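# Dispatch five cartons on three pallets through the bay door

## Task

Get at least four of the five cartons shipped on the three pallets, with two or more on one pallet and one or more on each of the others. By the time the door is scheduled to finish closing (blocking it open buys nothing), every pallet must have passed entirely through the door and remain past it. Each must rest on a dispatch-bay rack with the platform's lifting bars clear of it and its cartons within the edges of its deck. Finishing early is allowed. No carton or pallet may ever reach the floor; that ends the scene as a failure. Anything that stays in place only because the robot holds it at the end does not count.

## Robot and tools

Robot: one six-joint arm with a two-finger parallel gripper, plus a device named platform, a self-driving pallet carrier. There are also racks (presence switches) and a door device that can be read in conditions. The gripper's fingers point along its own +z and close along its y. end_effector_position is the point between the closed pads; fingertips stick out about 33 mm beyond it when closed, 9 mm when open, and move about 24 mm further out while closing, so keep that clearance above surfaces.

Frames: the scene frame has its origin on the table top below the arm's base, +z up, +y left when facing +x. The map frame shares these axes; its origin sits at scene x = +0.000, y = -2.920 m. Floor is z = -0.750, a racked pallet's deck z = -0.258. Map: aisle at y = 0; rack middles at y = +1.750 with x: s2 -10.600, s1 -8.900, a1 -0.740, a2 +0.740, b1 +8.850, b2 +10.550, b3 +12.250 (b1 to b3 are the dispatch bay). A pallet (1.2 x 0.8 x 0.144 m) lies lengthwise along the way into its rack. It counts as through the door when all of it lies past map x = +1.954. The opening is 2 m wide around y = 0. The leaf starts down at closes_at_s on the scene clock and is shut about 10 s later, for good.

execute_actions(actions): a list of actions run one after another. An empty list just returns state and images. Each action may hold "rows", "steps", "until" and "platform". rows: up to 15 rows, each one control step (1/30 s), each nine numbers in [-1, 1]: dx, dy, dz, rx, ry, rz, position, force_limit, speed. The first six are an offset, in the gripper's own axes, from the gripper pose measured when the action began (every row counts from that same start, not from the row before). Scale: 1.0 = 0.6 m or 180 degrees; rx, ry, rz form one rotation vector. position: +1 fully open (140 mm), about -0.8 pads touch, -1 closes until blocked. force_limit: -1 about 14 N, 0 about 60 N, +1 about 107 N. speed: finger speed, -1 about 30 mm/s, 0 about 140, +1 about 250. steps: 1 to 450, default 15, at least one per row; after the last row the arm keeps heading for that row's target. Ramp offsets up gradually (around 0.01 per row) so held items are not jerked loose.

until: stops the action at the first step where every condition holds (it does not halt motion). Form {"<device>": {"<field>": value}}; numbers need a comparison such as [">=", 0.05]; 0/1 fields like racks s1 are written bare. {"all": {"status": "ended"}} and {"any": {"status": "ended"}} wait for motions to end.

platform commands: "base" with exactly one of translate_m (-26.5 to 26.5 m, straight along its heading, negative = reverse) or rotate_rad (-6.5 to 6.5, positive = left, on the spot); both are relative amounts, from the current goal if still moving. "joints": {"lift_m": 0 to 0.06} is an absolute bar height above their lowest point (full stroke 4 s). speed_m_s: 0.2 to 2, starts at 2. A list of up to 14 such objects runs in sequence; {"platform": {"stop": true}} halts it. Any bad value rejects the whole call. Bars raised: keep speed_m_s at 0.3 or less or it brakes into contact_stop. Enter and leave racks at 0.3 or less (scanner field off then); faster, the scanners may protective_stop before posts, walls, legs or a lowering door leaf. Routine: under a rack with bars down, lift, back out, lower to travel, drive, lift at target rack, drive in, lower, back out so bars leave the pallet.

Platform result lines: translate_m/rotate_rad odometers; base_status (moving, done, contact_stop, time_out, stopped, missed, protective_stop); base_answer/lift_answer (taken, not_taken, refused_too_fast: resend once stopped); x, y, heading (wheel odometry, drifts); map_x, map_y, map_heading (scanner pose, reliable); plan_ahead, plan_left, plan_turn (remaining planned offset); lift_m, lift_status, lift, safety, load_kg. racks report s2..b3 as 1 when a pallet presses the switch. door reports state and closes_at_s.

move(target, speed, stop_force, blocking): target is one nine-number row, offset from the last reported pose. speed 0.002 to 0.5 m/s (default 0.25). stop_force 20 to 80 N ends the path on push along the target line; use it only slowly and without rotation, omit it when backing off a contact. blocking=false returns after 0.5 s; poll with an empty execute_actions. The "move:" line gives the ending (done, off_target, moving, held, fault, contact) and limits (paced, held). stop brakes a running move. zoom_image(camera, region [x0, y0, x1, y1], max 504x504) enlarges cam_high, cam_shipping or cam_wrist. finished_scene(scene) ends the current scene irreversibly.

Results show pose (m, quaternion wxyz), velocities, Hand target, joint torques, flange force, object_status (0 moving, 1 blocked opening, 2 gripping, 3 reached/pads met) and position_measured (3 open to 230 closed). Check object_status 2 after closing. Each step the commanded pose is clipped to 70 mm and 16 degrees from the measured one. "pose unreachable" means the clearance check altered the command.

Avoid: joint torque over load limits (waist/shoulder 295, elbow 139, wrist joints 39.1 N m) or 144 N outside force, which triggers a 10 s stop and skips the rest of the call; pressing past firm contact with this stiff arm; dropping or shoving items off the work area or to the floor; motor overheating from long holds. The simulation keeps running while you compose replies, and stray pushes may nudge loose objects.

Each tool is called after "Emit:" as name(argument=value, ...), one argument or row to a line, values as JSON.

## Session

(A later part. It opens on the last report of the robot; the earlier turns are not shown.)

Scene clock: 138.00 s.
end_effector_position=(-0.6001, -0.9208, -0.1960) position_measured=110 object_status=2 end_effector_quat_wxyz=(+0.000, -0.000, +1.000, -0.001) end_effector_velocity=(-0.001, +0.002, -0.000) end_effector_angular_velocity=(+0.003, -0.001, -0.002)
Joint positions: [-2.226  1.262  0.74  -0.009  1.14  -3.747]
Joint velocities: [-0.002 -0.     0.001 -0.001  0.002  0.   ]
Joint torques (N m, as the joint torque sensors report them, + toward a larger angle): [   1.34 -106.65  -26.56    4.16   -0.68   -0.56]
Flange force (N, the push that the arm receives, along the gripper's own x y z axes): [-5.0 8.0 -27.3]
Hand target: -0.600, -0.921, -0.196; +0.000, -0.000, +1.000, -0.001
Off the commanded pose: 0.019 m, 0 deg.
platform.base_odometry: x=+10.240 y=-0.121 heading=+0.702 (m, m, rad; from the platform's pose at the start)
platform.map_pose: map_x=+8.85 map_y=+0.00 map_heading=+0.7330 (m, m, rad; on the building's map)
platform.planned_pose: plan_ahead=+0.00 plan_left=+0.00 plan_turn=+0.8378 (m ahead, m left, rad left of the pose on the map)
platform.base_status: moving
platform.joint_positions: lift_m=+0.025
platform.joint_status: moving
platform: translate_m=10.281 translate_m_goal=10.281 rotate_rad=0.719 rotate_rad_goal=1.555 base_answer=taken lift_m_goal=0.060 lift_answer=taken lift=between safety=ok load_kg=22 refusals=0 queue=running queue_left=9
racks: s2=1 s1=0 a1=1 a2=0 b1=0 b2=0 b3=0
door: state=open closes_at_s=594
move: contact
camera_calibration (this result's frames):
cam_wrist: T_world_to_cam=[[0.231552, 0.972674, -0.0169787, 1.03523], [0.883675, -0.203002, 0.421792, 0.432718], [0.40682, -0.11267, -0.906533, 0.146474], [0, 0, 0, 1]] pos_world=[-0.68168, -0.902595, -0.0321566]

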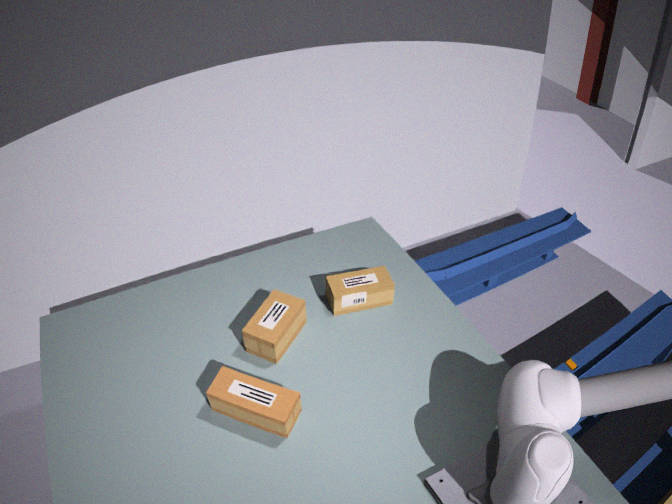

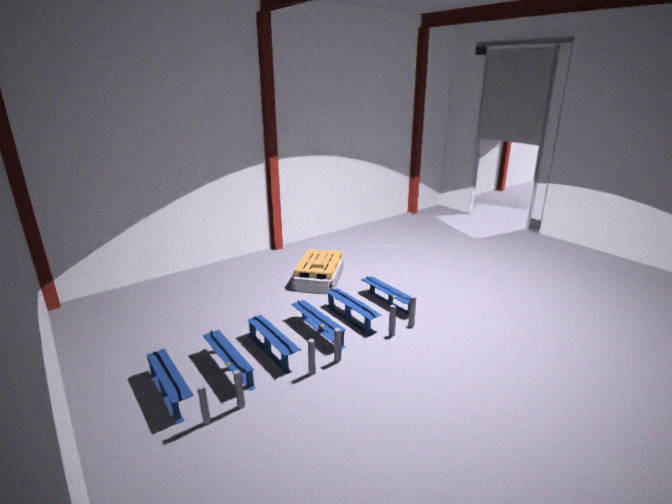

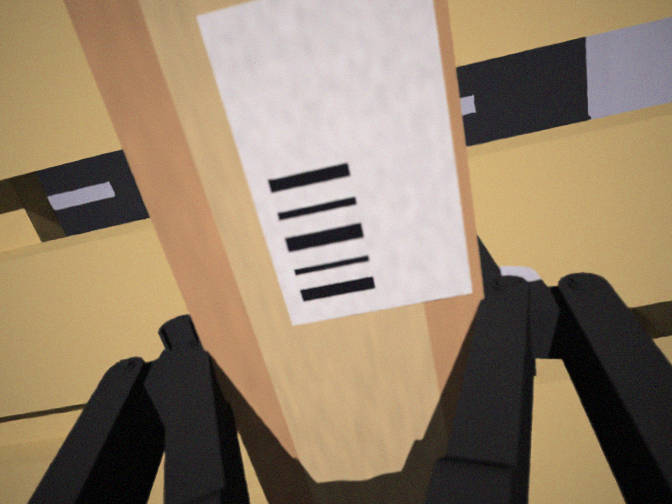

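Emit:
execute_actions(
  actions=[
    {"rows":[[0,0,-0.002,0,0,0,0.7,0,0.3]],"steps":12},
    {"rows":[[0,0,-0.005,0,0,0,0.7,0,0],[0,0,-0.015,0,0,0,0.7,0,0],[0,0,-0.03,0,0,0,0.7,0,0],[0,0,-0.05,0,0,0,0.7,0,0],[0,0,-0.075,0,0,0,0.7,0,0],[0,0,-0.1,0,0,0,0.7,0,0],[0,0,-0.13,0,0,0,0.7,0,0],[0,0,-0.16,0,0,0,0.7,0,0],[0,0,-0.19,0,0,0,0.7,0,0],[0,0,-0.22,0,0,0,0.7,0,0],[-0.01,0.01,-0.25,0,0,0,0.7,0,0],[-0.03,0.03,-0.28,0,0,0,0.7,0,0],[-0.05,0.05,-0.31,0,0,0,0.7,0,0],[-0.08,0.08,-0.34,0,0,0,0.7,0,0],[-0.25,0.3,-0.5,0,0,0,0.7,0,0]],"steps":33},
  ],
)

Emit:
move(
  target=[-1,0.25,-0.16,0,0,0,1,0,0],
  speed=0.5,
)

Emit:
move(
  target=[-0.6,0.78,0,0,0,0,1,0,0],
  speed=0.5,
)

Emit:
move(
  target=[-0.138,0.947,0,0,0,-0.247,1,0,0],
  speed=0.5,
)

Scene clock: 151.80 s.
end_effector_position=(-0.4529, -0.7437, +0.1011) position_measured=41 object_status=3 end_effector_quat_wxyz=(+0.001, -0.000, +1.000, +0.001) end_effector_velocity=(+0.083, +0.108, +0.112) end_effector_angular_velocity=(-0.075, +0.049, -0.004)
Joint positions: [-2.2    0.639  1.387 -0.009  1.12  -3.721]
Joint velocities: [ 0.012 -0.324  0.339  0.    -0.104  0.016]
Joint torques (N m, as the joint torque sensors report them, + toward a larger angle): [ -6.45 -64.56 -37.93   3.73  -0.71  -0.16]
Flange force (N, the push that the arm receives, along the gripper's own x y z axes): [-1.1 3.8 -0.6]
Flange force at the end of the 1st action (N, along the gripper's axes at the end of the call): [-3.6 6.3 -1.2]
Hand target: -0.450, -0.740, +0.104; +0.001, -0.000, +1.000, -0.001
Off the commanded pose: 0.006 m, 0 deg.
platform.base_odometry: x=+10.265 y=+1.543 heading=+1.559 (m, m, rad; from the platform's pose at the start)
platform.map_pose: map_x=+8.85 map_y=+1.65 map_heading=+1.5752 (m, m, rad; on the building's map)
platform.planned_pose: plan_ahead=-1.65 plan_left=+0.01 plan_turn=-0.0044 (m ahead, m left, rad left of the pose on the map)
platform.base_status: moving
platform.joint_positions: lift_m=+0.000
platform.joint_status: done
platform: translate_m=11.936 translate_m_goal=10.280 rotate_rad=1.559 rotate_rad_goal=1.560 base_answer=taken lift_m_goal=0.000 lift_answer=taken lift=down safety=ok load_kg=-48 refusals=0 queue=running queue_left=6
racks: s2=1 s1=0 a1=1 a2=0 b1=1 b2=0 b3=0
door: state=open closes_at_s=594
camera_calibration (this result's frames):
cam_wrist: T_world_to_cam=[[0.23141, 0.97276, -0.0136573, 0.833585], [0.882872, -0.204089, 0.422948, 0.211987], [0.408639, -0.109932, -0.906051, 0.378695], [0, 0, 0, 1]] pos_world=[-0.534808, -0.725984, 0.264842]

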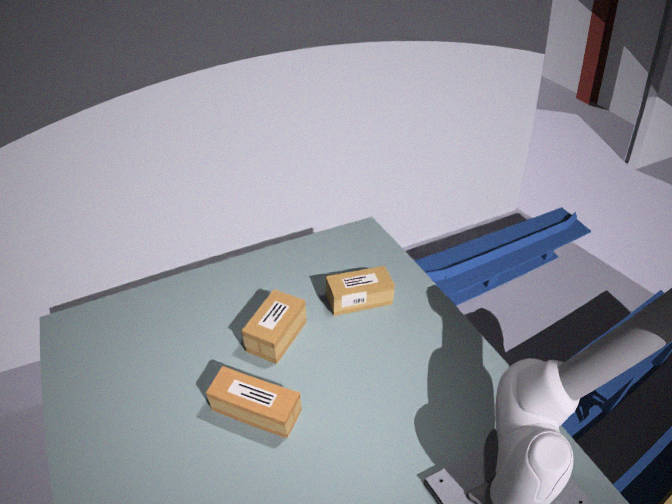

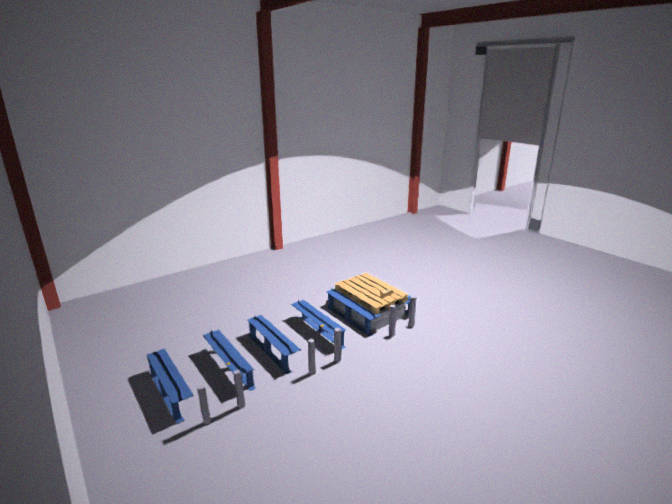

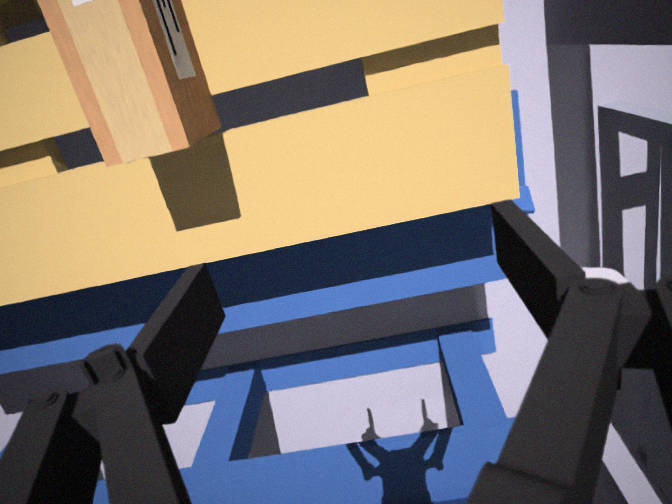

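Scene clock: 153.57 s.
end_effector_position=(+0.1462, -0.5934, +0.1988) position_measured=3 object_status=3 end_effector_quat_wxyz=(+0.002, -0.000, +1.000, +0.001) end_effector_velocity=(-0.000, -0.000, -0.001) end_effector_angular_velocity=(+0.001, +0.001, -0.001)
Joint positions: [-1.429  0.196  1.862 -0.003  1.093 -2.953]
Joint velocities: [-0.     0.001 -0.    -0.    -0.     0.001]
Joint torques (N m, as the joint torque sensors report them, + toward a larger angle): [  1.31 -55.94 -37.83   4.06   0.03  -0.26]
Flange force (N, the push that the arm receives, along the gripper's own x y z axes): [2.1 1.6 0.9]
Hand target: +0.146, -0.593, +0.199; +0.002, -0.000, +1.000, +0.001
Off the commanded pose: 0.000 m, 0 deg.
platform.base_odometry: x=+10.258 y=+1.015 heading=+1.557 (m, m, rad; from the platform's pose at the start)
platform.map_pose: map_x=+8.85 map_y=+1.12 map_heading=+1.5708 (m, m, rad; on the building's map)
platform.planned_pose: plan_ahead=-1.12 plan_left=+0.00 plan_turn=+0.0000 (m ahead, m left, rad left of the pose on the map)
platform.base_status: moving
platform.joint_positions: lift_m=+0.000
platform.joint_status: done
platform: translate_m=11.407 translate_m_goal=10.280 rotate_rad=1.557 rotate_rad_goal=1.556 base_answer=taken lift_m_goal=0.000 lift_answer=taken lift=down safety=ok load_kg=-48 refusals=0 queue=running queue_left=6
racks: s2=1 s1=0 a1=1 a2=0 b1=1 b2=0 b3=0
door: state=open closes_at_s=594
move: done; limits=paced
camera_calibration (this result's frames):
cam_wrist: T_world_to_cam=[[0.231508, 0.972738, -0.0135929, 0.5501], [0.882669, -0.204156, 0.423339, -0.327762], [0.409022, -0.110004, -0.90587, 0.238778], [0, 0, 0, 1]] pos_world=[0.064287, -0.575752, 0.362533]

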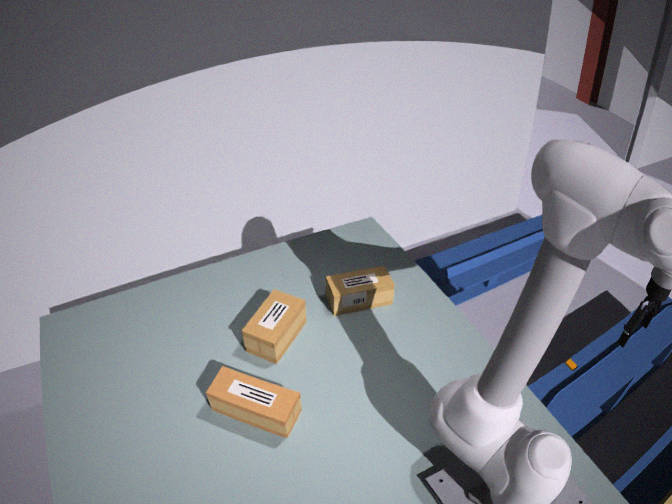

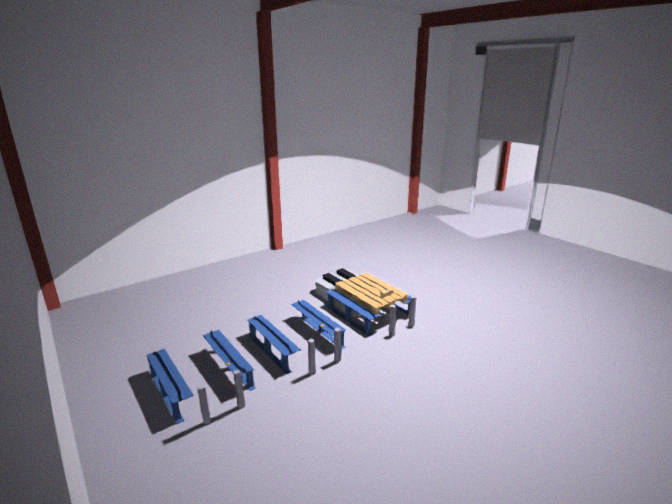

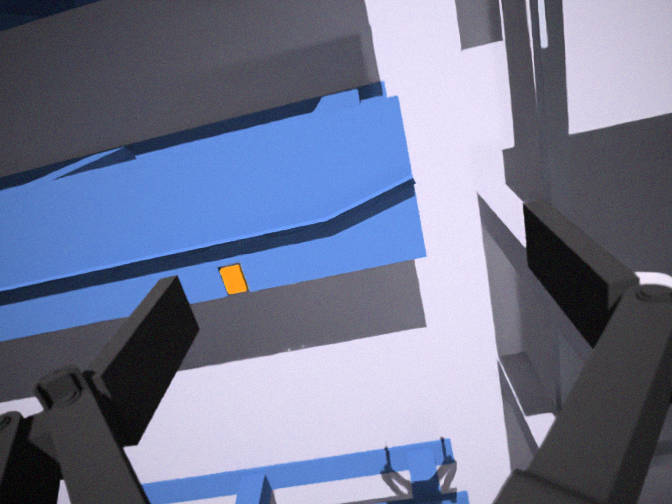

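Scene clock: 155.37 s.
end_effector_position=(+0.5055, -0.1259, +0.2004) position_measured=3 object_status=3 end_effector_quat_wxyz=(+0.002, -0.000, +1.000, +0.001) end_effector_velocity=(+0.000, +0.000, +0.001) end_effector_angular_velocity=(-0.001, -0.000, +0.000)
Joint positions: [-0.363  0.055  2.02   0.008  1.073 -1.892]
Joint velocities: [ 0.001 -0.001 -0.    -0.001  0.001  0.001]
Joint torques (N m, as the joint torque sensors report them, + toward a larger angle): [  0.68 -40.51 -37.55   3.96   0.01  -0.08]
Flange force (N, the push that the arm receives, along the gripper's own x y z axes): [3.7 -1.1 0.1]
Hand target: +0.506, -0.126, +0.200; +0.002, -0.000, +1.000, +0.001
Off the commanded pose: 0.001 m, 0 deg.
platform.base_odometry: x=+10.251 y=+0.475 heading=+1.556 (m, m, rad; from the platform's pose at the start)
platform.map_pose: map_x=+8.85 map_y=+0.58 map_heading=+1.5708 (m, m, rad; on the building's map)
platform.planned_pose: plan_ahead=-0.58 plan_left=+0.00 plan_turn=+0.0000 (m ahead, m left, rad left of the pose on the map)
platform.base_status: moving
platform.joint_positions: lift_m=+0.000
platform.joint_status: done
platform: translate_m=10.867 translate_m_goal=10.280 rotate_rad=1.556 rotate_rad_goal=1.556 base_answer=taken lift_m_goal=0.000 lift_answer=taken lift=down safety=ok load_kg=-48 refusals=0 queue=running queue_left=6
racks: s2=1 s1=0 a1=1 a2=0 b1=1 b2=0 b3=0
door: state=open closes_at_s=594
move: done; limits=paced
camera_calibration (this result's frames):
cam_wrist: T_world_to_cam=[[0.231566, 0.972732, -0.0130471, 0.0120276], [0.882566, -0.204423, 0.423424, -0.550151], [0.409211, -0.109566, -0.905838, 0.144699], [0, 0, 0, 1]] pos_world=[0.423547, -0.108309, 0.364178]

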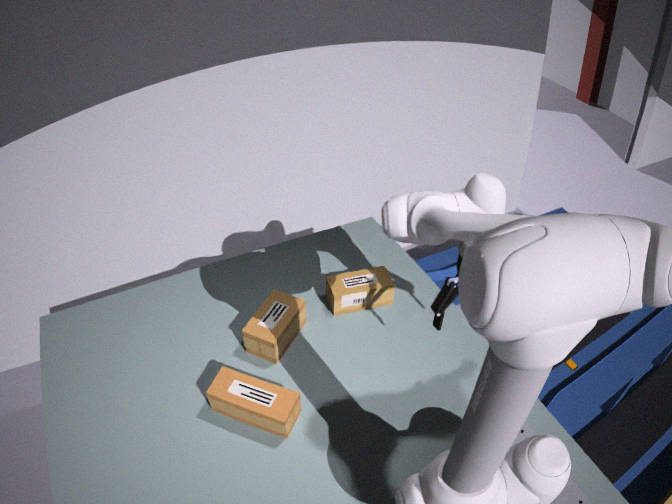

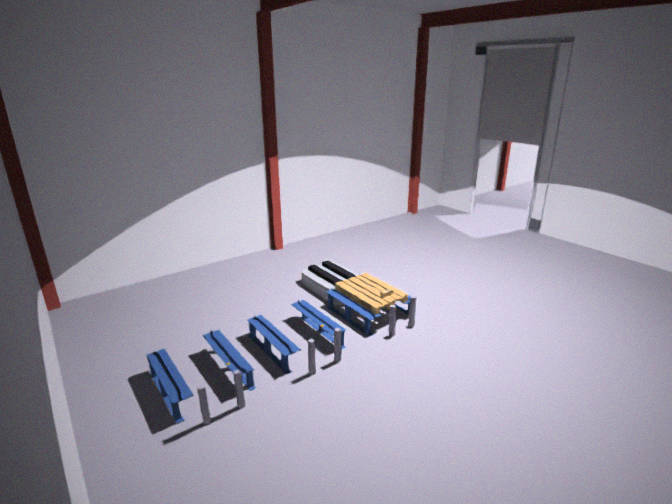

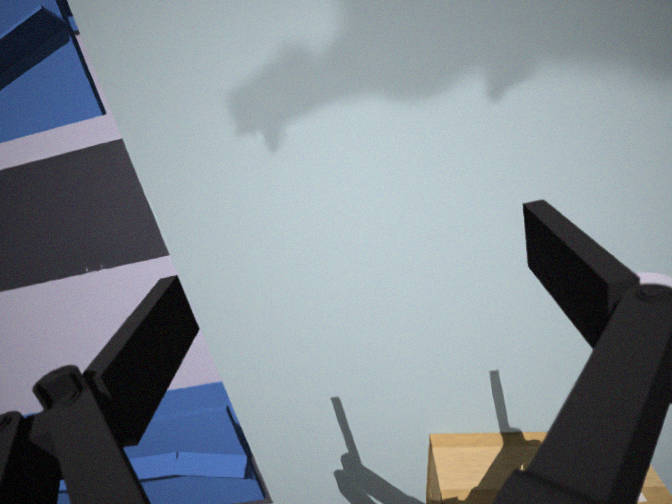

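Scene clock: 157.07 s.
end_effector_position=(+0.5884, +0.4416, +0.2019) position_measured=3 object_status=3 end_effector_quat_wxyz=(+0.002, -0.379, +0.926, +0.000) end_effector_velocity=(+0.000, +0.000, +0.001) end_effector_angular_velocity=(+0.002, -0.001, +0.000)
Joint positions: [ 0.543  0.367  1.617  0.011  1.155 -1.762]
Joint velocities: [-0.    -0.001 -0.001  0.001 -0.    -0.001]
Joint torques (N m, as the joint torque sensors report them, + toward a larger angle): [  0.87 -74.42 -38.73   4.11  -0.09  -0.24]
Flange force (N, the push that the arm receives, along the gripper's own x y z axes): [2.7 -1.8 -0.3]
Hand target: +0.588, +0.442, +0.202; +0.002, -0.379, +0.926, +0.000
Off the commanded pose: 0.001 m, 0 deg.
platform.base_odometry: x=+10.244 y=-0.032 heading=+1.557 (m, m, rad; from the platform's pose at the start)
platform.map_pose: map_x=+8.85 map_y=+0.08 map_heading=+1.5708 (m, m, rad; on the building's map)
platform.planned_pose: plan_ahead=-0.08 plan_left=+0.00 plan_turn=+0.0000 (m ahead, m left, rad left of the pose on the map)
platform.base_status: moving
platform.joint_positions: lift_m=+0.000
platform.joint_status: done
platform: translate_m=10.361 translate_m_goal=10.280 rotate_rad=1.557 rotate_rad_goal=1.557 base_answer=taken lift_m_goal=0.000 lift_answer=taken lift=down safety=ok load_kg=-48 refusals=0 queue=running queue_left=6
racks: s2=1 s1=0 a1=1 a2=0 b1=1 b2=0 b3=0
door: state=open closes_at_s=594
move: done; limits=paced
camera_calibration (this result's frames):
cam_wrist: T_world_to_cam=[[-0.516063, 0.856412, -0.0154027, -0.0674652], [0.772261, 0.472982, 0.424147, -0.742265], [0.37053, 0.206991, -0.905462, 0.0571587], [0, 0, 0, 1]] pos_world=[0.517227, 0.397025, 0.365545]

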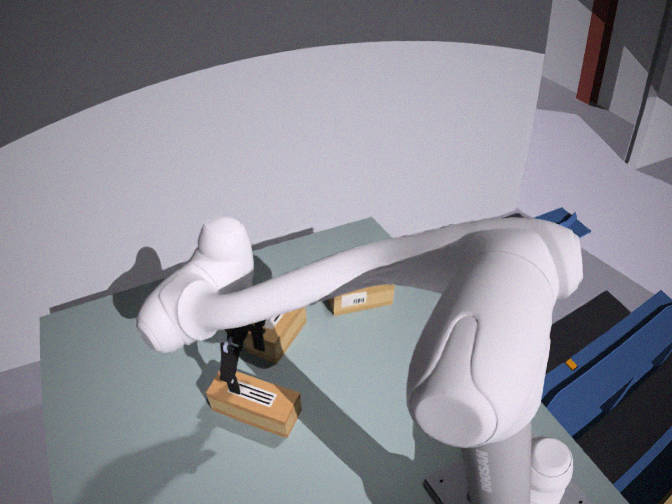

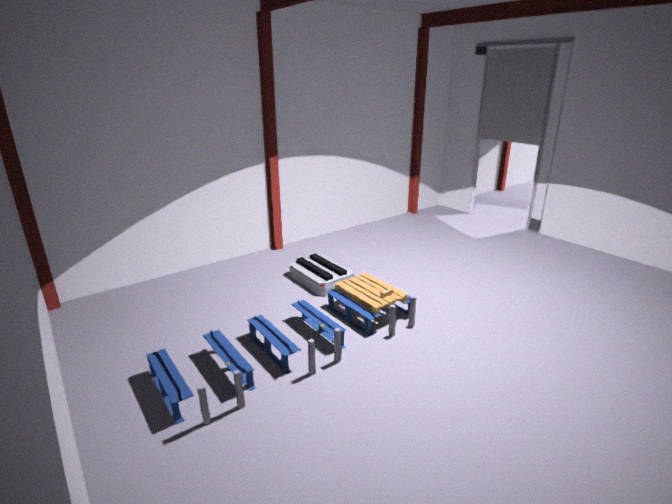

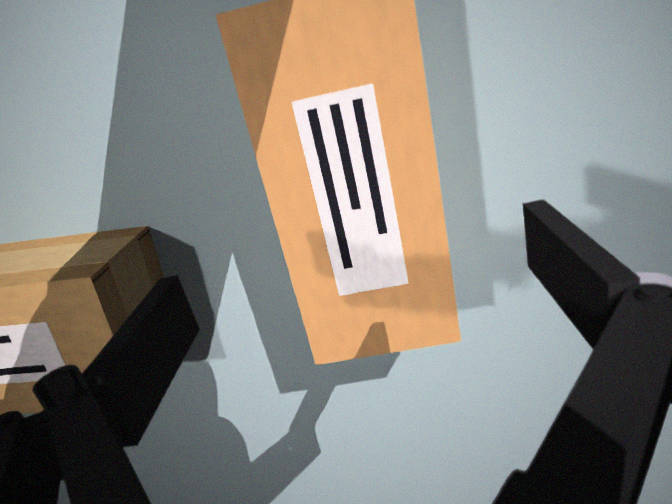

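Emit:
execute_actions(
  actions=[
    {"rows":[[-0.002,0.001,0.005,0,0,0,1,0,0],[-0.004,0.002,0.015,0,0,0,1,0,0],[-0.006,0.004,0.03,0,0,0,1,0,0],[-0.008,0.005,0.048,0,0,0,1,0,0],[-0.01,0.006,0.068,0,0,0,1,0,0],[-0.012,0.007,0.09,0,0,0,1,0,0],[-0.013,0.008,0.114,0,0,0,1,0,0],[-0.013,0.008,0.138,0,0,0,1,0,0],[-0.013,0.008,0.162,0,0,0,1,0,0],[-0.013,0.008,0.186,0,0,0,1,0,0],[-0.013,0.008,0.208,0,0,0,1,0,0],[-0.013,0.008,0.226,0,0,0,1,0,0],[-0.013,0.008,0.241,0,0,0,1,0,0],[-0.013,0.008,0.251,0,0,0,1,0,0],[-0.013,0.008,0.256,0,0,0,1,0,0]],"steps":33},
    {"rows":[[0,0,0,0,0,0,-1,0.3,-0.3]],"steps":28},
  ],
)

Scene clock: 166.77 s.
end_effector_position=(+0.5911, +0.4508, +0.0485) position_measured=73 object_status=2 end_effector_quat_wxyz=(+0.002, -0.379, +0.926, +0.000) end_effector_velocity=(+0.000, -0.000, -0.001) end_effector_angular_velocity=(-0.000, +0.001, -0.002)
Joint positions: [ 0.554  0.505  1.725  0.013  0.91  -1.755]
Joint velocities: [-0.001  0.001 -0.     0.001 -0.     0.   ]
Joint torques (N m, as the joint torque sensors report them, + toward a larger angle): [  1.65 -69.22 -27.24   3.71  -0.87  -0.49]
Flange force (N, the push that the arm receives, along the gripper's own x y z axes): [4.6 -2.4 -18.2]
Flange force at the end of the 1st action (N, along the gripper's axes at the end of the call): [3.7 -1.7 0.1]
Hand target: +0.591, +0.451, +0.048; +0.002, -0.379, +0.926, +0.000
Off the commanded pose: 0.000 m, 0 deg.
platform.base_odometry: x=+5.274 y=-0.011 heading=-0.023 (m, m, rad; from the platform's pose at the start)
platform.map_pose: map_x=+3.81 map_y=+0.00 map_heading=+0.0044 (m, m, rad; on the building's map)
platform.planned_pose: plan_ahead=-14.41 plan_left=+0.06 plan_turn=-0.0044 (m ahead, m left, rad left of the pose on the map)
platform.base_status: moving
platform.joint_positions: lift_m=+0.000
platform.joint_status: done
platform: translate_m=5.246 translate_m_goal=-9.170 rotate_rad=-0.022 rotate_rad_goal=-0.022 base_answer=taken lift_m_goal=0.000 lift_answer=taken lift=down safety=ok load_kg=-48 refusals=0 queue=running queue_left=4
racks: s2=1 s1=0 a1=1 a2=0 b1=1 b2=0 b3=0
door: state=open closes_at_s=594
camera_calibration (this result's frames):
cam_wrist: T_world_to_cam=[[-0.515994, 0.856454, -0.0153745, -0.0763382], [0.772264, 0.472888, 0.424246, -0.683616], [0.370617, 0.207035, -0.905417, -0.0847335], [0, 0, 0, 1]] pos_world=[0.519946, 0.406197, 0.212129]

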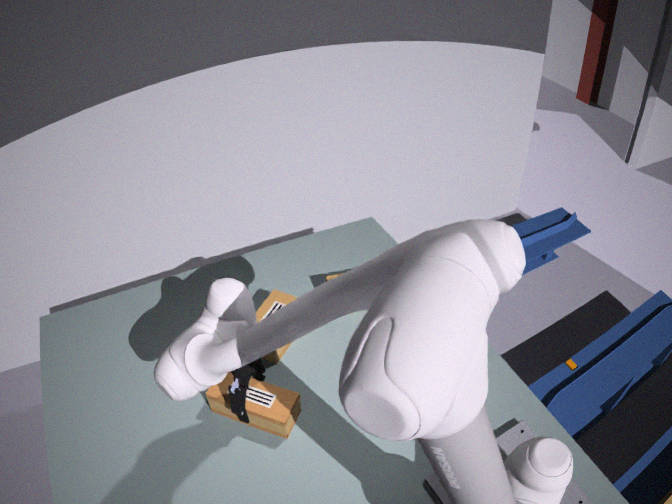

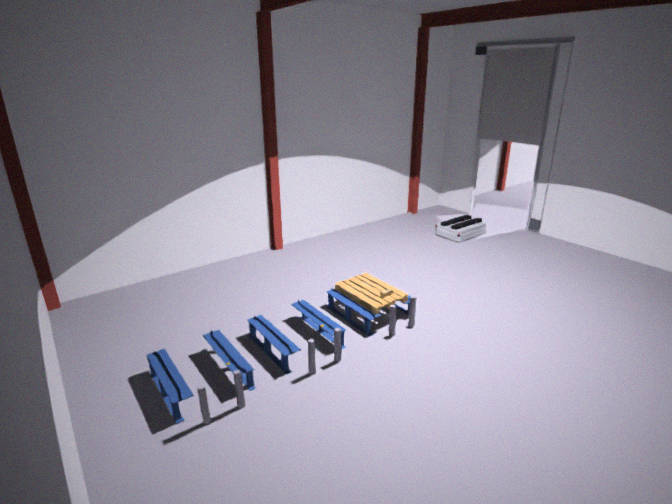

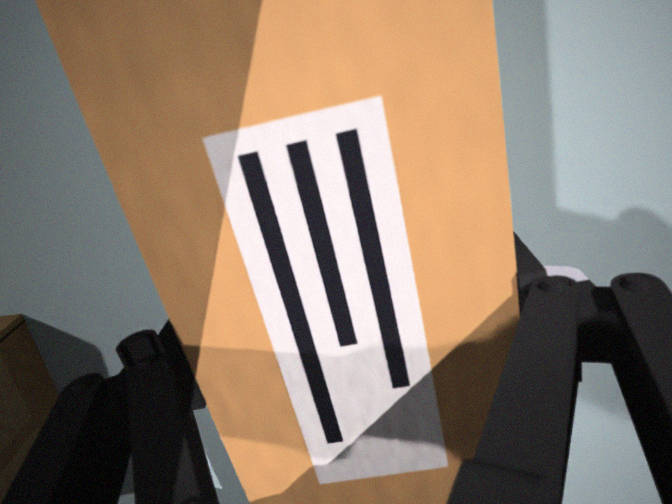

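Emit:
move(
  target=[0,0,-0.25,0,0,0,-1,0.3,-0.3],
  speed=0.3,
)

Emit:
move(
  target=[0.763,-0.607,0,0,0,0.247,-1,0.3,-0.3],
  speed=0.4,
)

Emit:
move(
  target=[0.617,-0.75,0,0,0,0,-1,0.3,-0.3],
  speed=0.4,
)

Emit:
move(
  target=[0.95,-0.2,0.165,0,0,0,-1,0.3,-0.3],
  speed=0.4,
)

Emit:
move(
  target=[0.3,-0.05,0.483,0,0,0,-1,0.3,-0.3],
  speed=0.3,
)

Scene clock: 174.70 s.
end_effector_position=(+0.5906, +0.4505, +0.1985) position_measured=73 object_status=2 end_effector_quat_wxyz=(+0.002, -0.379, +0.926, +0.000) end_effector_velocity=(+0.001, +0.001, +0.000) end_effector_angular_velocity=(+0.001, -0.002, +0.002)
Joint positions: [ 0.552  0.38   1.606  0.011  1.154 -1.754]
Joint velocities: [ 0.001  0.    -0.001  0.    -0.001 -0.001]
Joint torques (N m, as the joint torque sensors report them, + toward a larger angle): [  1.82 -78.57 -41.93   4.1    0.15  -0.27]
Flange force (N, the push that the arm receives, along the gripper's own x y z axes): [5.4 -2.2 5.2]
Hand target: +0.591, +0.451, +0.198; +0.002, -0.379, +0.926, +0.000
Off the commanded pose: 0.000 m, 0 deg.
platform.base_odometry: x=-8.454 y=+0.149 heading=-0.010 (m, m, rad; from the platform's pose at the start)
platform.map_pose: map_x=-9.88 map_y=+0.00 map_heading=+0.0044 (m, m, rad; on the building's map)
platform.planned_pose: plan_ahead=-0.72 plan_left=+0.00 plan_turn=-0.0044 (m ahead, m left, rad left of the pose on the map)
platform.base_status: moving
platform.joint_positions: lift_m=+0.000
platform.joint_status: done
platform: translate_m=-8.444 translate_m_goal=-9.170 rotate_rad=-0.010 rotate_rad_goal=-0.010 base_answer=taken lift_m_goal=0.000 lift_answer=taken lift=down safety=ok load_kg=-48 refusals=0 queue=running queue_left=4
racks: s2=1 s1=0 a1=1 a2=0 b1=1 b2=0 b3=0
door: state=open closes_at_s=594
move: done
camera_calibration (this result's frames):
cam_wrist: T_world_to_cam=[[-0.516055, 0.856417, -0.0154089, -0.0739746], [0.772148, 0.472914, 0.424428, -0.746729], [0.370774, 0.207131, -0.90533, 0.0512002], [0, 0, 0, 1]] pos_world=[0.519427, 0.405886, 0.362146]

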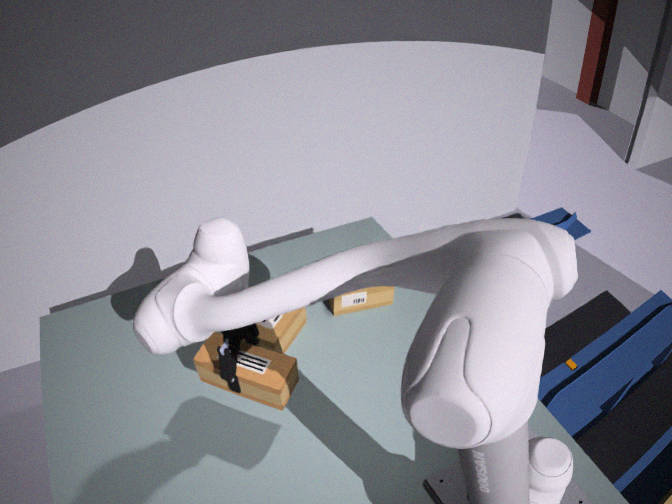

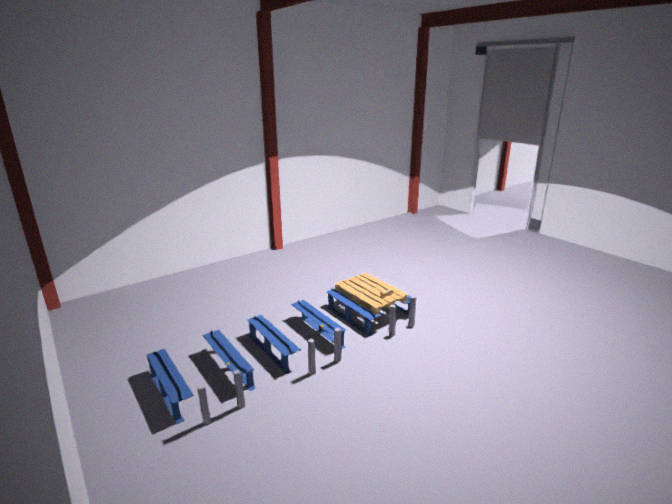

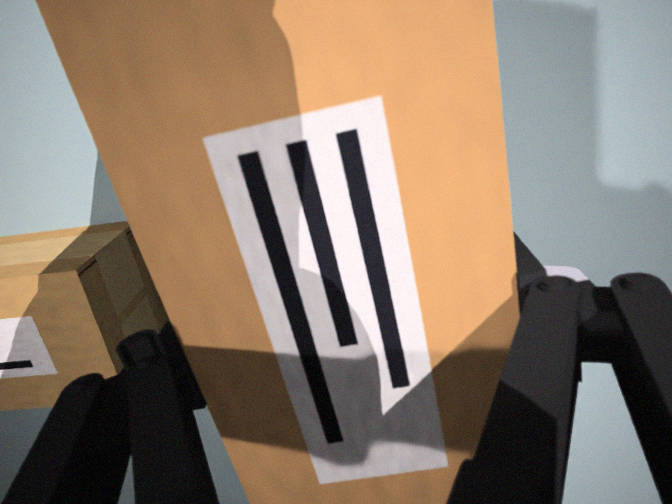

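Scene clock: 176.63 s.
end_effector_position=(+0.5189, -0.1294, +0.1971) position_measured=73 object_status=2 end_effector_quat_wxyz=(+0.002, -0.000, +1.000, +0.001) end_effector_velocity=(+0.000, +0.000, +0.000) end_effector_angular_velocity=(+0.000, -0.000, -0.000)
Joint positions: [-0.362  0.079  2.001  0.009  1.067 -1.891]
Joint velocities: [ 0.    -0.    -0.     0.    -0.     0.001]
Joint torques (N m, as the joint torque sensors report them, + toward a larger angle): [  1.42 -45.49 -39.37   3.83   0.07  -0.15]
Flange force (N, the push that the arm receives, along the gripper's own x y z axes): [3.4 -2.5 4.4]
Hand target: +0.519, -0.129, +0.197; +0.002, -0.000, +1.000, +0.001
Off the commanded pose: 0.001 m, 0 deg.
platform.base_odometry: x=-9.203 y=+0.158 heading=-0.013 (m, m, rad; from the platform's pose at the start)
platform.map_pose: map_x=-10.61 map_y=+0.00 map_heading=+0.0000 (m, m, rad; on the building's map)
platform.planned_pose: plan_ahead=+0.01 plan_left=+0.00 plan_turn=+0.0000 (m ahead, m left, rad left of the pose on the map)
platform.base_status: moving
platform.joint_positions: lift_m=+0.000
platform.joint_status: done
platform: translate_m=-9.169 translate_m_goal=-9.170 rotate_rad=-0.013 rotate_rad_goal=-0.014 base_answer=taken lift_m_goal=0.000 lift_answer=taken lift=down safety=ok load_kg=-48 refusals=0 queue=running queue_left=4
racks: s2=1 s1=0 a1=1 a2=0 b1=1 b2=0 b3=0
door: state=open closes_at_s=594
move: done
camera_calibration (this result's frames):
cam_wrist: T_world_to_cam=[[0.231426, 0.972768, -0.0128653, 0.012301], [0.882433, -0.20433, 0.423747, -0.561217], [0.409579, -0.109419, -0.905689, 0.135585], [0, 0, 0, 1]] pos_world=[0.436857, -0.111804, 0.36077]

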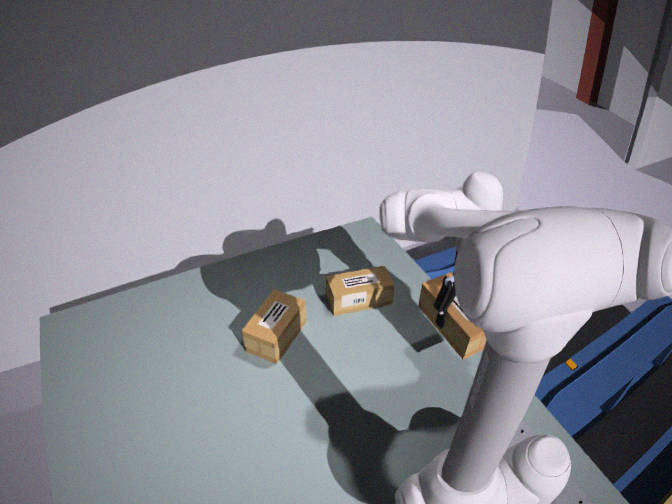

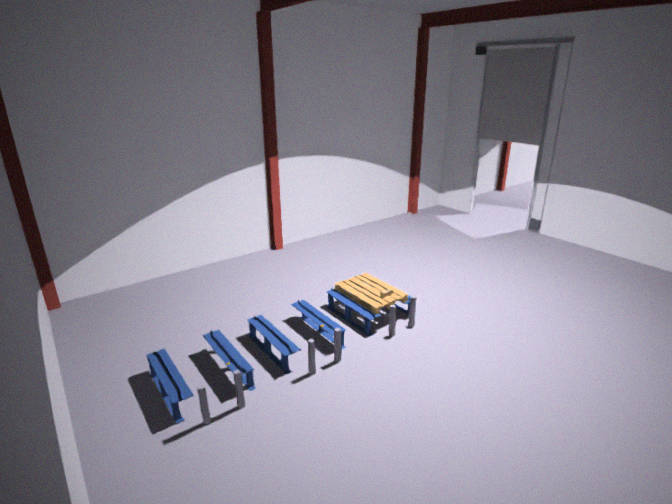

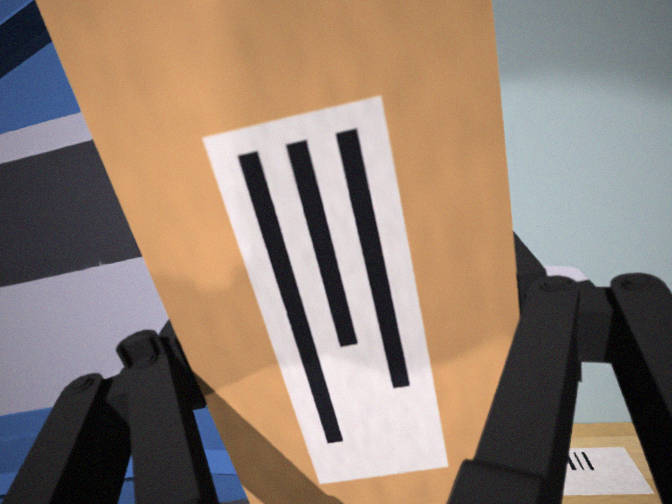

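Scene clock: 178.53 s.
end_effector_position=(+0.1495, -0.5789, +0.1952) position_measured=73 object_status=2 end_effector_quat_wxyz=(+0.002, -0.000, +1.000, +0.001) end_effector_velocity=(+0.002, -0.000, -0.000) end_effector_angular_velocity=(+0.000, -0.001, +0.003)
Joint positions: [-1.42   0.179  1.89  -0.002  1.082 -2.944]
Joint velocities: [ 0.002  0.001 -0.001  0.001 -0.    -0.001]
Joint torques (N m, as the joint torque sensors report them, + toward a larger angle): [  1.07 -56.34 -39.3    3.87  -0.03  -0.35]
Flange force (N, the push that the arm receives, along the gripper's own x y z axes): [1.3 1.1 4.6]
Hand target: +0.149, -0.579, +0.195; +0.002, -0.000, +1.000, +0.001
Off the commanded pose: 0.001 m, 0 deg.
platform.base_odometry: x=-9.195 y=+0.158 heading=+0.554 (m, m, rad; from the platform's pose at the start)
platform.map_pose: map_x=-10.60 map_y=+0.00 map_heading=+0.5803 (m, m, rad; on the building's map)
platform.planned_pose: plan_ahead=+0.00 plan_left=+0.00 plan_turn=+0.9905 (m ahead, m left, rad left of the pose on the map)
platform.base_status: moving
platform.joint_positions: lift_m=+0.000
platform.joint_status: done
platform: translate_m=-9.160 translate_m_goal=-9.160 rotate_rad=0.571 rotate_rad_goal=1.557 base_answer=taken lift_m_goal=0.000 lift_answer=taken lift=down safety=ok load_kg=-48 refusals=0 queue=running queue_left=3
racks: s2=1 s1=0 a1=1 a2=0 b1=1 b2=0 b3=0
door: state=open closes_at_s=594
move: done
camera_calibration (this result's frames):
cam_wrist: T_world_to_cam=[[0.231367, 0.972774, -0.0134236, 0.535198], [0.882536, -0.204059, 0.423662, -0.326116], [0.409388, -0.109868, -0.905721, 0.2358], [0, 0, 0, 1]] pos_world=[0.0674482, -0.561267, 0.358916]

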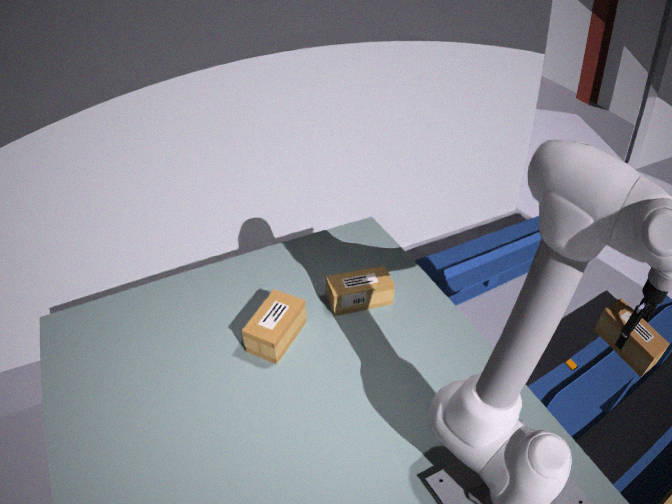

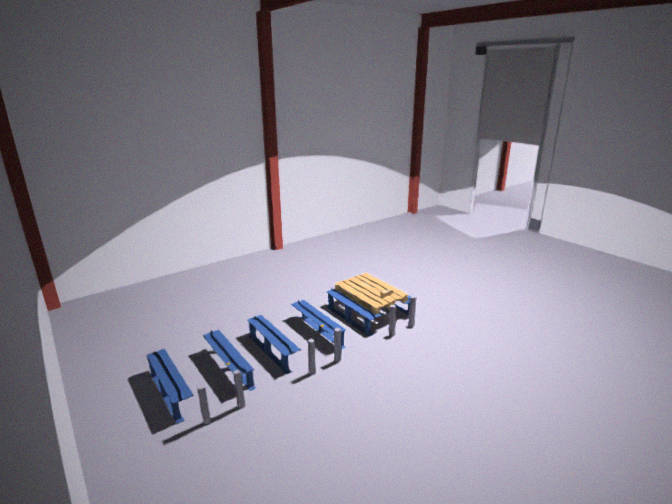

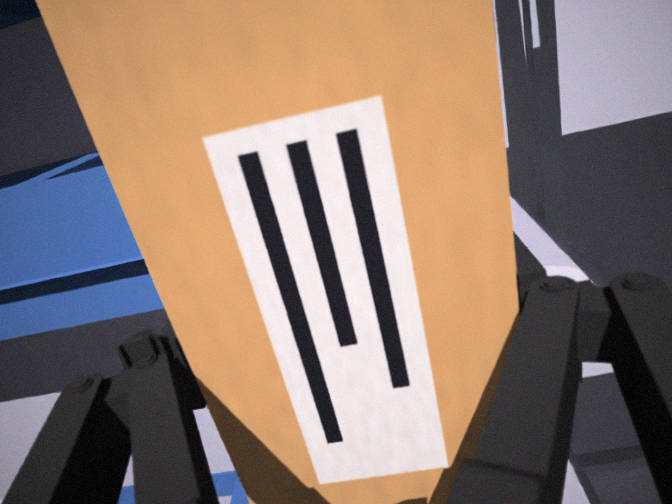

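Scene clock: 180.47 s.
end_effector_position=(-0.4197, -0.6991, +0.0945) position_measured=73 object_status=2 end_effector_quat_wxyz=(+0.002, -0.000, +1.000, +0.001) end_effector_velocity=(-0.000, -0.000, -0.001) end_effector_angular_velocity=(+0.001, -0.000, +0.000)
Joint positions: [-2.196  0.565  1.527 -0.009  1.055 -3.716]
Joint velocities: [-0.     0.001 -0.001 -0.     0.    -0.   ]
Joint torques (N m, as the joint torque sensors report them, + toward a larger angle): [  2.25 -93.18 -39.19   3.79   0.06  -0.3 ]
Flange force (N, the push that the arm receives, along the gripper's own x y z axes): [-0.7 4.6 4.3]
Hand target: -0.420, -0.699, +0.094; +0.002, -0.000, +1.000, +0.001
Off the commanded pose: 0.001 m, 0 deg.
platform.base_odometry: x=-9.195 y=+0.158 heading=+1.506 (m, m, rad; from the platform's pose at the start)
platform.map_pose: map_x=-10.60 map_y=+0.00 map_heading=+1.5272 (m, m, rad; on the building's map)
platform.planned_pose: plan_ahead=+0.00 plan_left=+0.00 plan_turn=+0.0436 (m ahead, m left, rad left of the pose on the map)
platform.base_status: moving
platform.joint_positions: lift_m=+0.000
platform.joint_status: done
platform: translate_m=-9.160 translate_m_goal=-9.160 rotate_rad=1.516 rotate_rad_goal=1.557 base_answer=taken lift_m_goal=0.000 lift_answer=taken lift=down safety=ok load_kg=-48 refusals=0 queue=running queue_left=3
racks: s2=1 s1=0 a1=1 a2=0 b1=1 b2=0 b3=0
door: state=open closes_at_s=594
move: done
camera_calibration (this result's frames):
cam_wrist: T_world_to_cam=[[0.231331, 0.972779, -0.0136404, 0.782471], [0.882731, -0.203982, 0.423294, 0.194463], [0.408989, -0.109962, -0.90589, 0.364132], [0, 0, 0, 1]] pos_world=[-0.501594, -0.681464, 0.258222]

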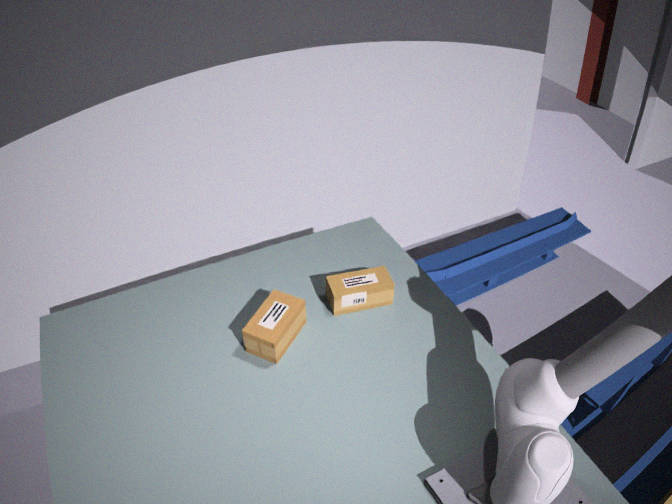

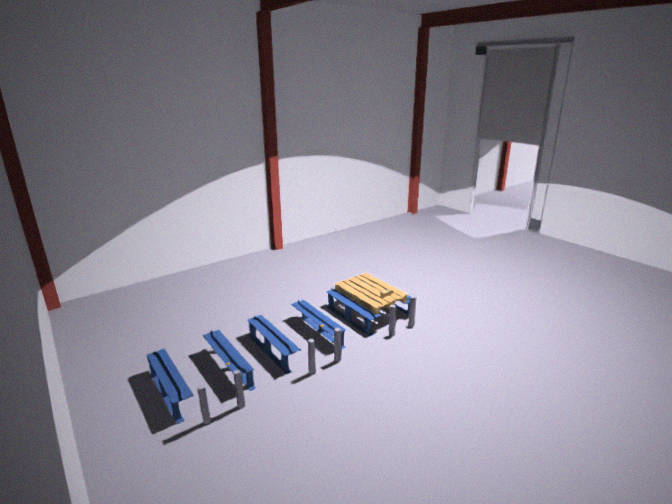

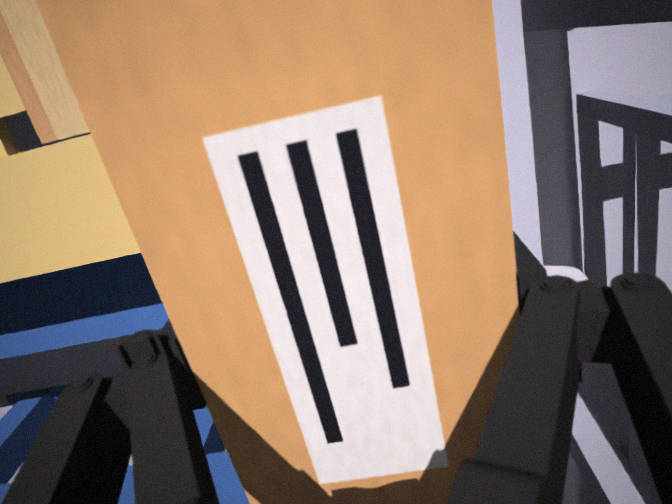

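Scene clock: 182.00 s.
end_effector_position=(-0.5989, -0.7290, -0.1956) position_measured=73 object_status=2 end_effector_quat_wxyz=(+0.001, -0.000, +1.000, +0.001) end_effector_velocity=(+0.000, -0.000, -0.001) end_effector_angular_velocity=(+0.000, -0.000, +0.001)
Joint positions: [-2.341  1.013  1.284 -0.012  0.847 -3.858]
Joint velocities: [ 0.001  0.001  0.     0.    -0.    -0.001]
Joint torques (N m, as the joint torque sensors report them, + toward a larger angle): [   2.7  -121.9   -33.93    3.36   -0.08   -0.36]
Flange force (N, the push that the arm receives, along the gripper's own x y z axes): [-1.6 4.2 2.5]
Hand target: -0.599, -0.729, -0.196; +0.002, -0.000, +1.000, +0.001
Off the commanded pose: 0.000 m, 0 deg.
platform.base_odometry: x=-9.192 y=+0.371 heading=+1.558 (m, m, rad; from the platform's pose at the start)
platform.map_pose: map_x=-10.60 map_y=+0.23 map_heading=+1.5708 (m, m, rad; on the building's map)
platform.planned_pose: plan_ahead=+1.52 plan_left=+0.00 plan_turn=+0.0000 (m ahead, m left, rad left of the pose on the map)
platform.base_status: moving
platform.joint_positions: lift_m=+0.000
platform.joint_status: done
platform: translate_m=-8.937 translate_m_goal=-7.410 rotate_rad=1.558 rotate_rad_goal=1.557 base_answer=taken lift_m_goal=0.000 lift_answer=taken lift=down safety=ok load_kg=-48 refusals=0 queue=running queue_left=2
racks: s2=1 s1=0 a1=1 a2=0 b1=1 b2=0 b3=0
door: state=open closes_at_s=594
move: done
camera_calibration (this result's frames):
cam_wrist: T_world_to_cam=[[0.231288, 0.972789, -0.013661, 0.848955], [0.88286, -0.203966, 0.423032, 0.469415], [0.408735, -0.109903, -0.906012, 0.17128], [0, 0, 0, 1]] pos_world=[-0.680789, -0.711286, -0.0317985]

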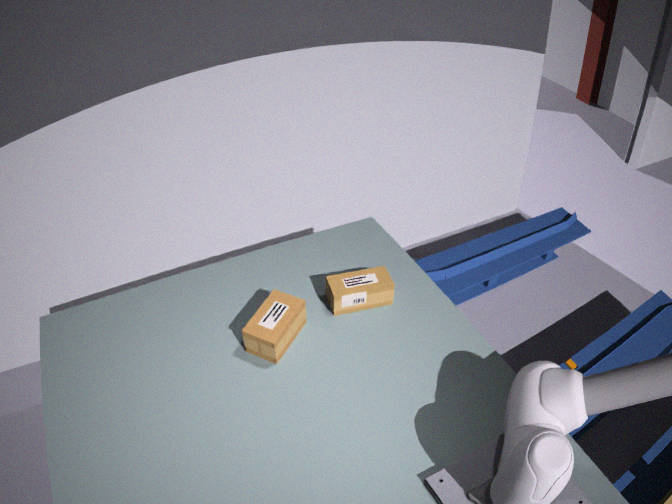

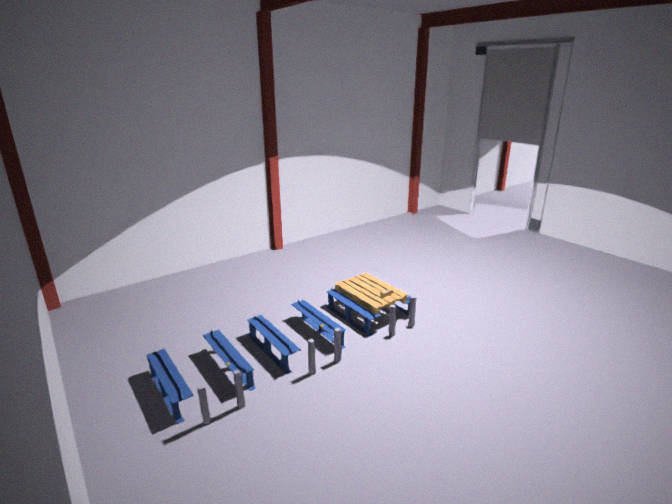

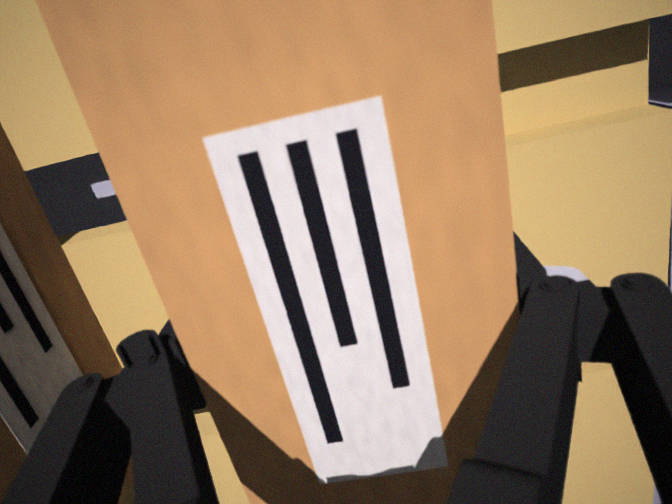

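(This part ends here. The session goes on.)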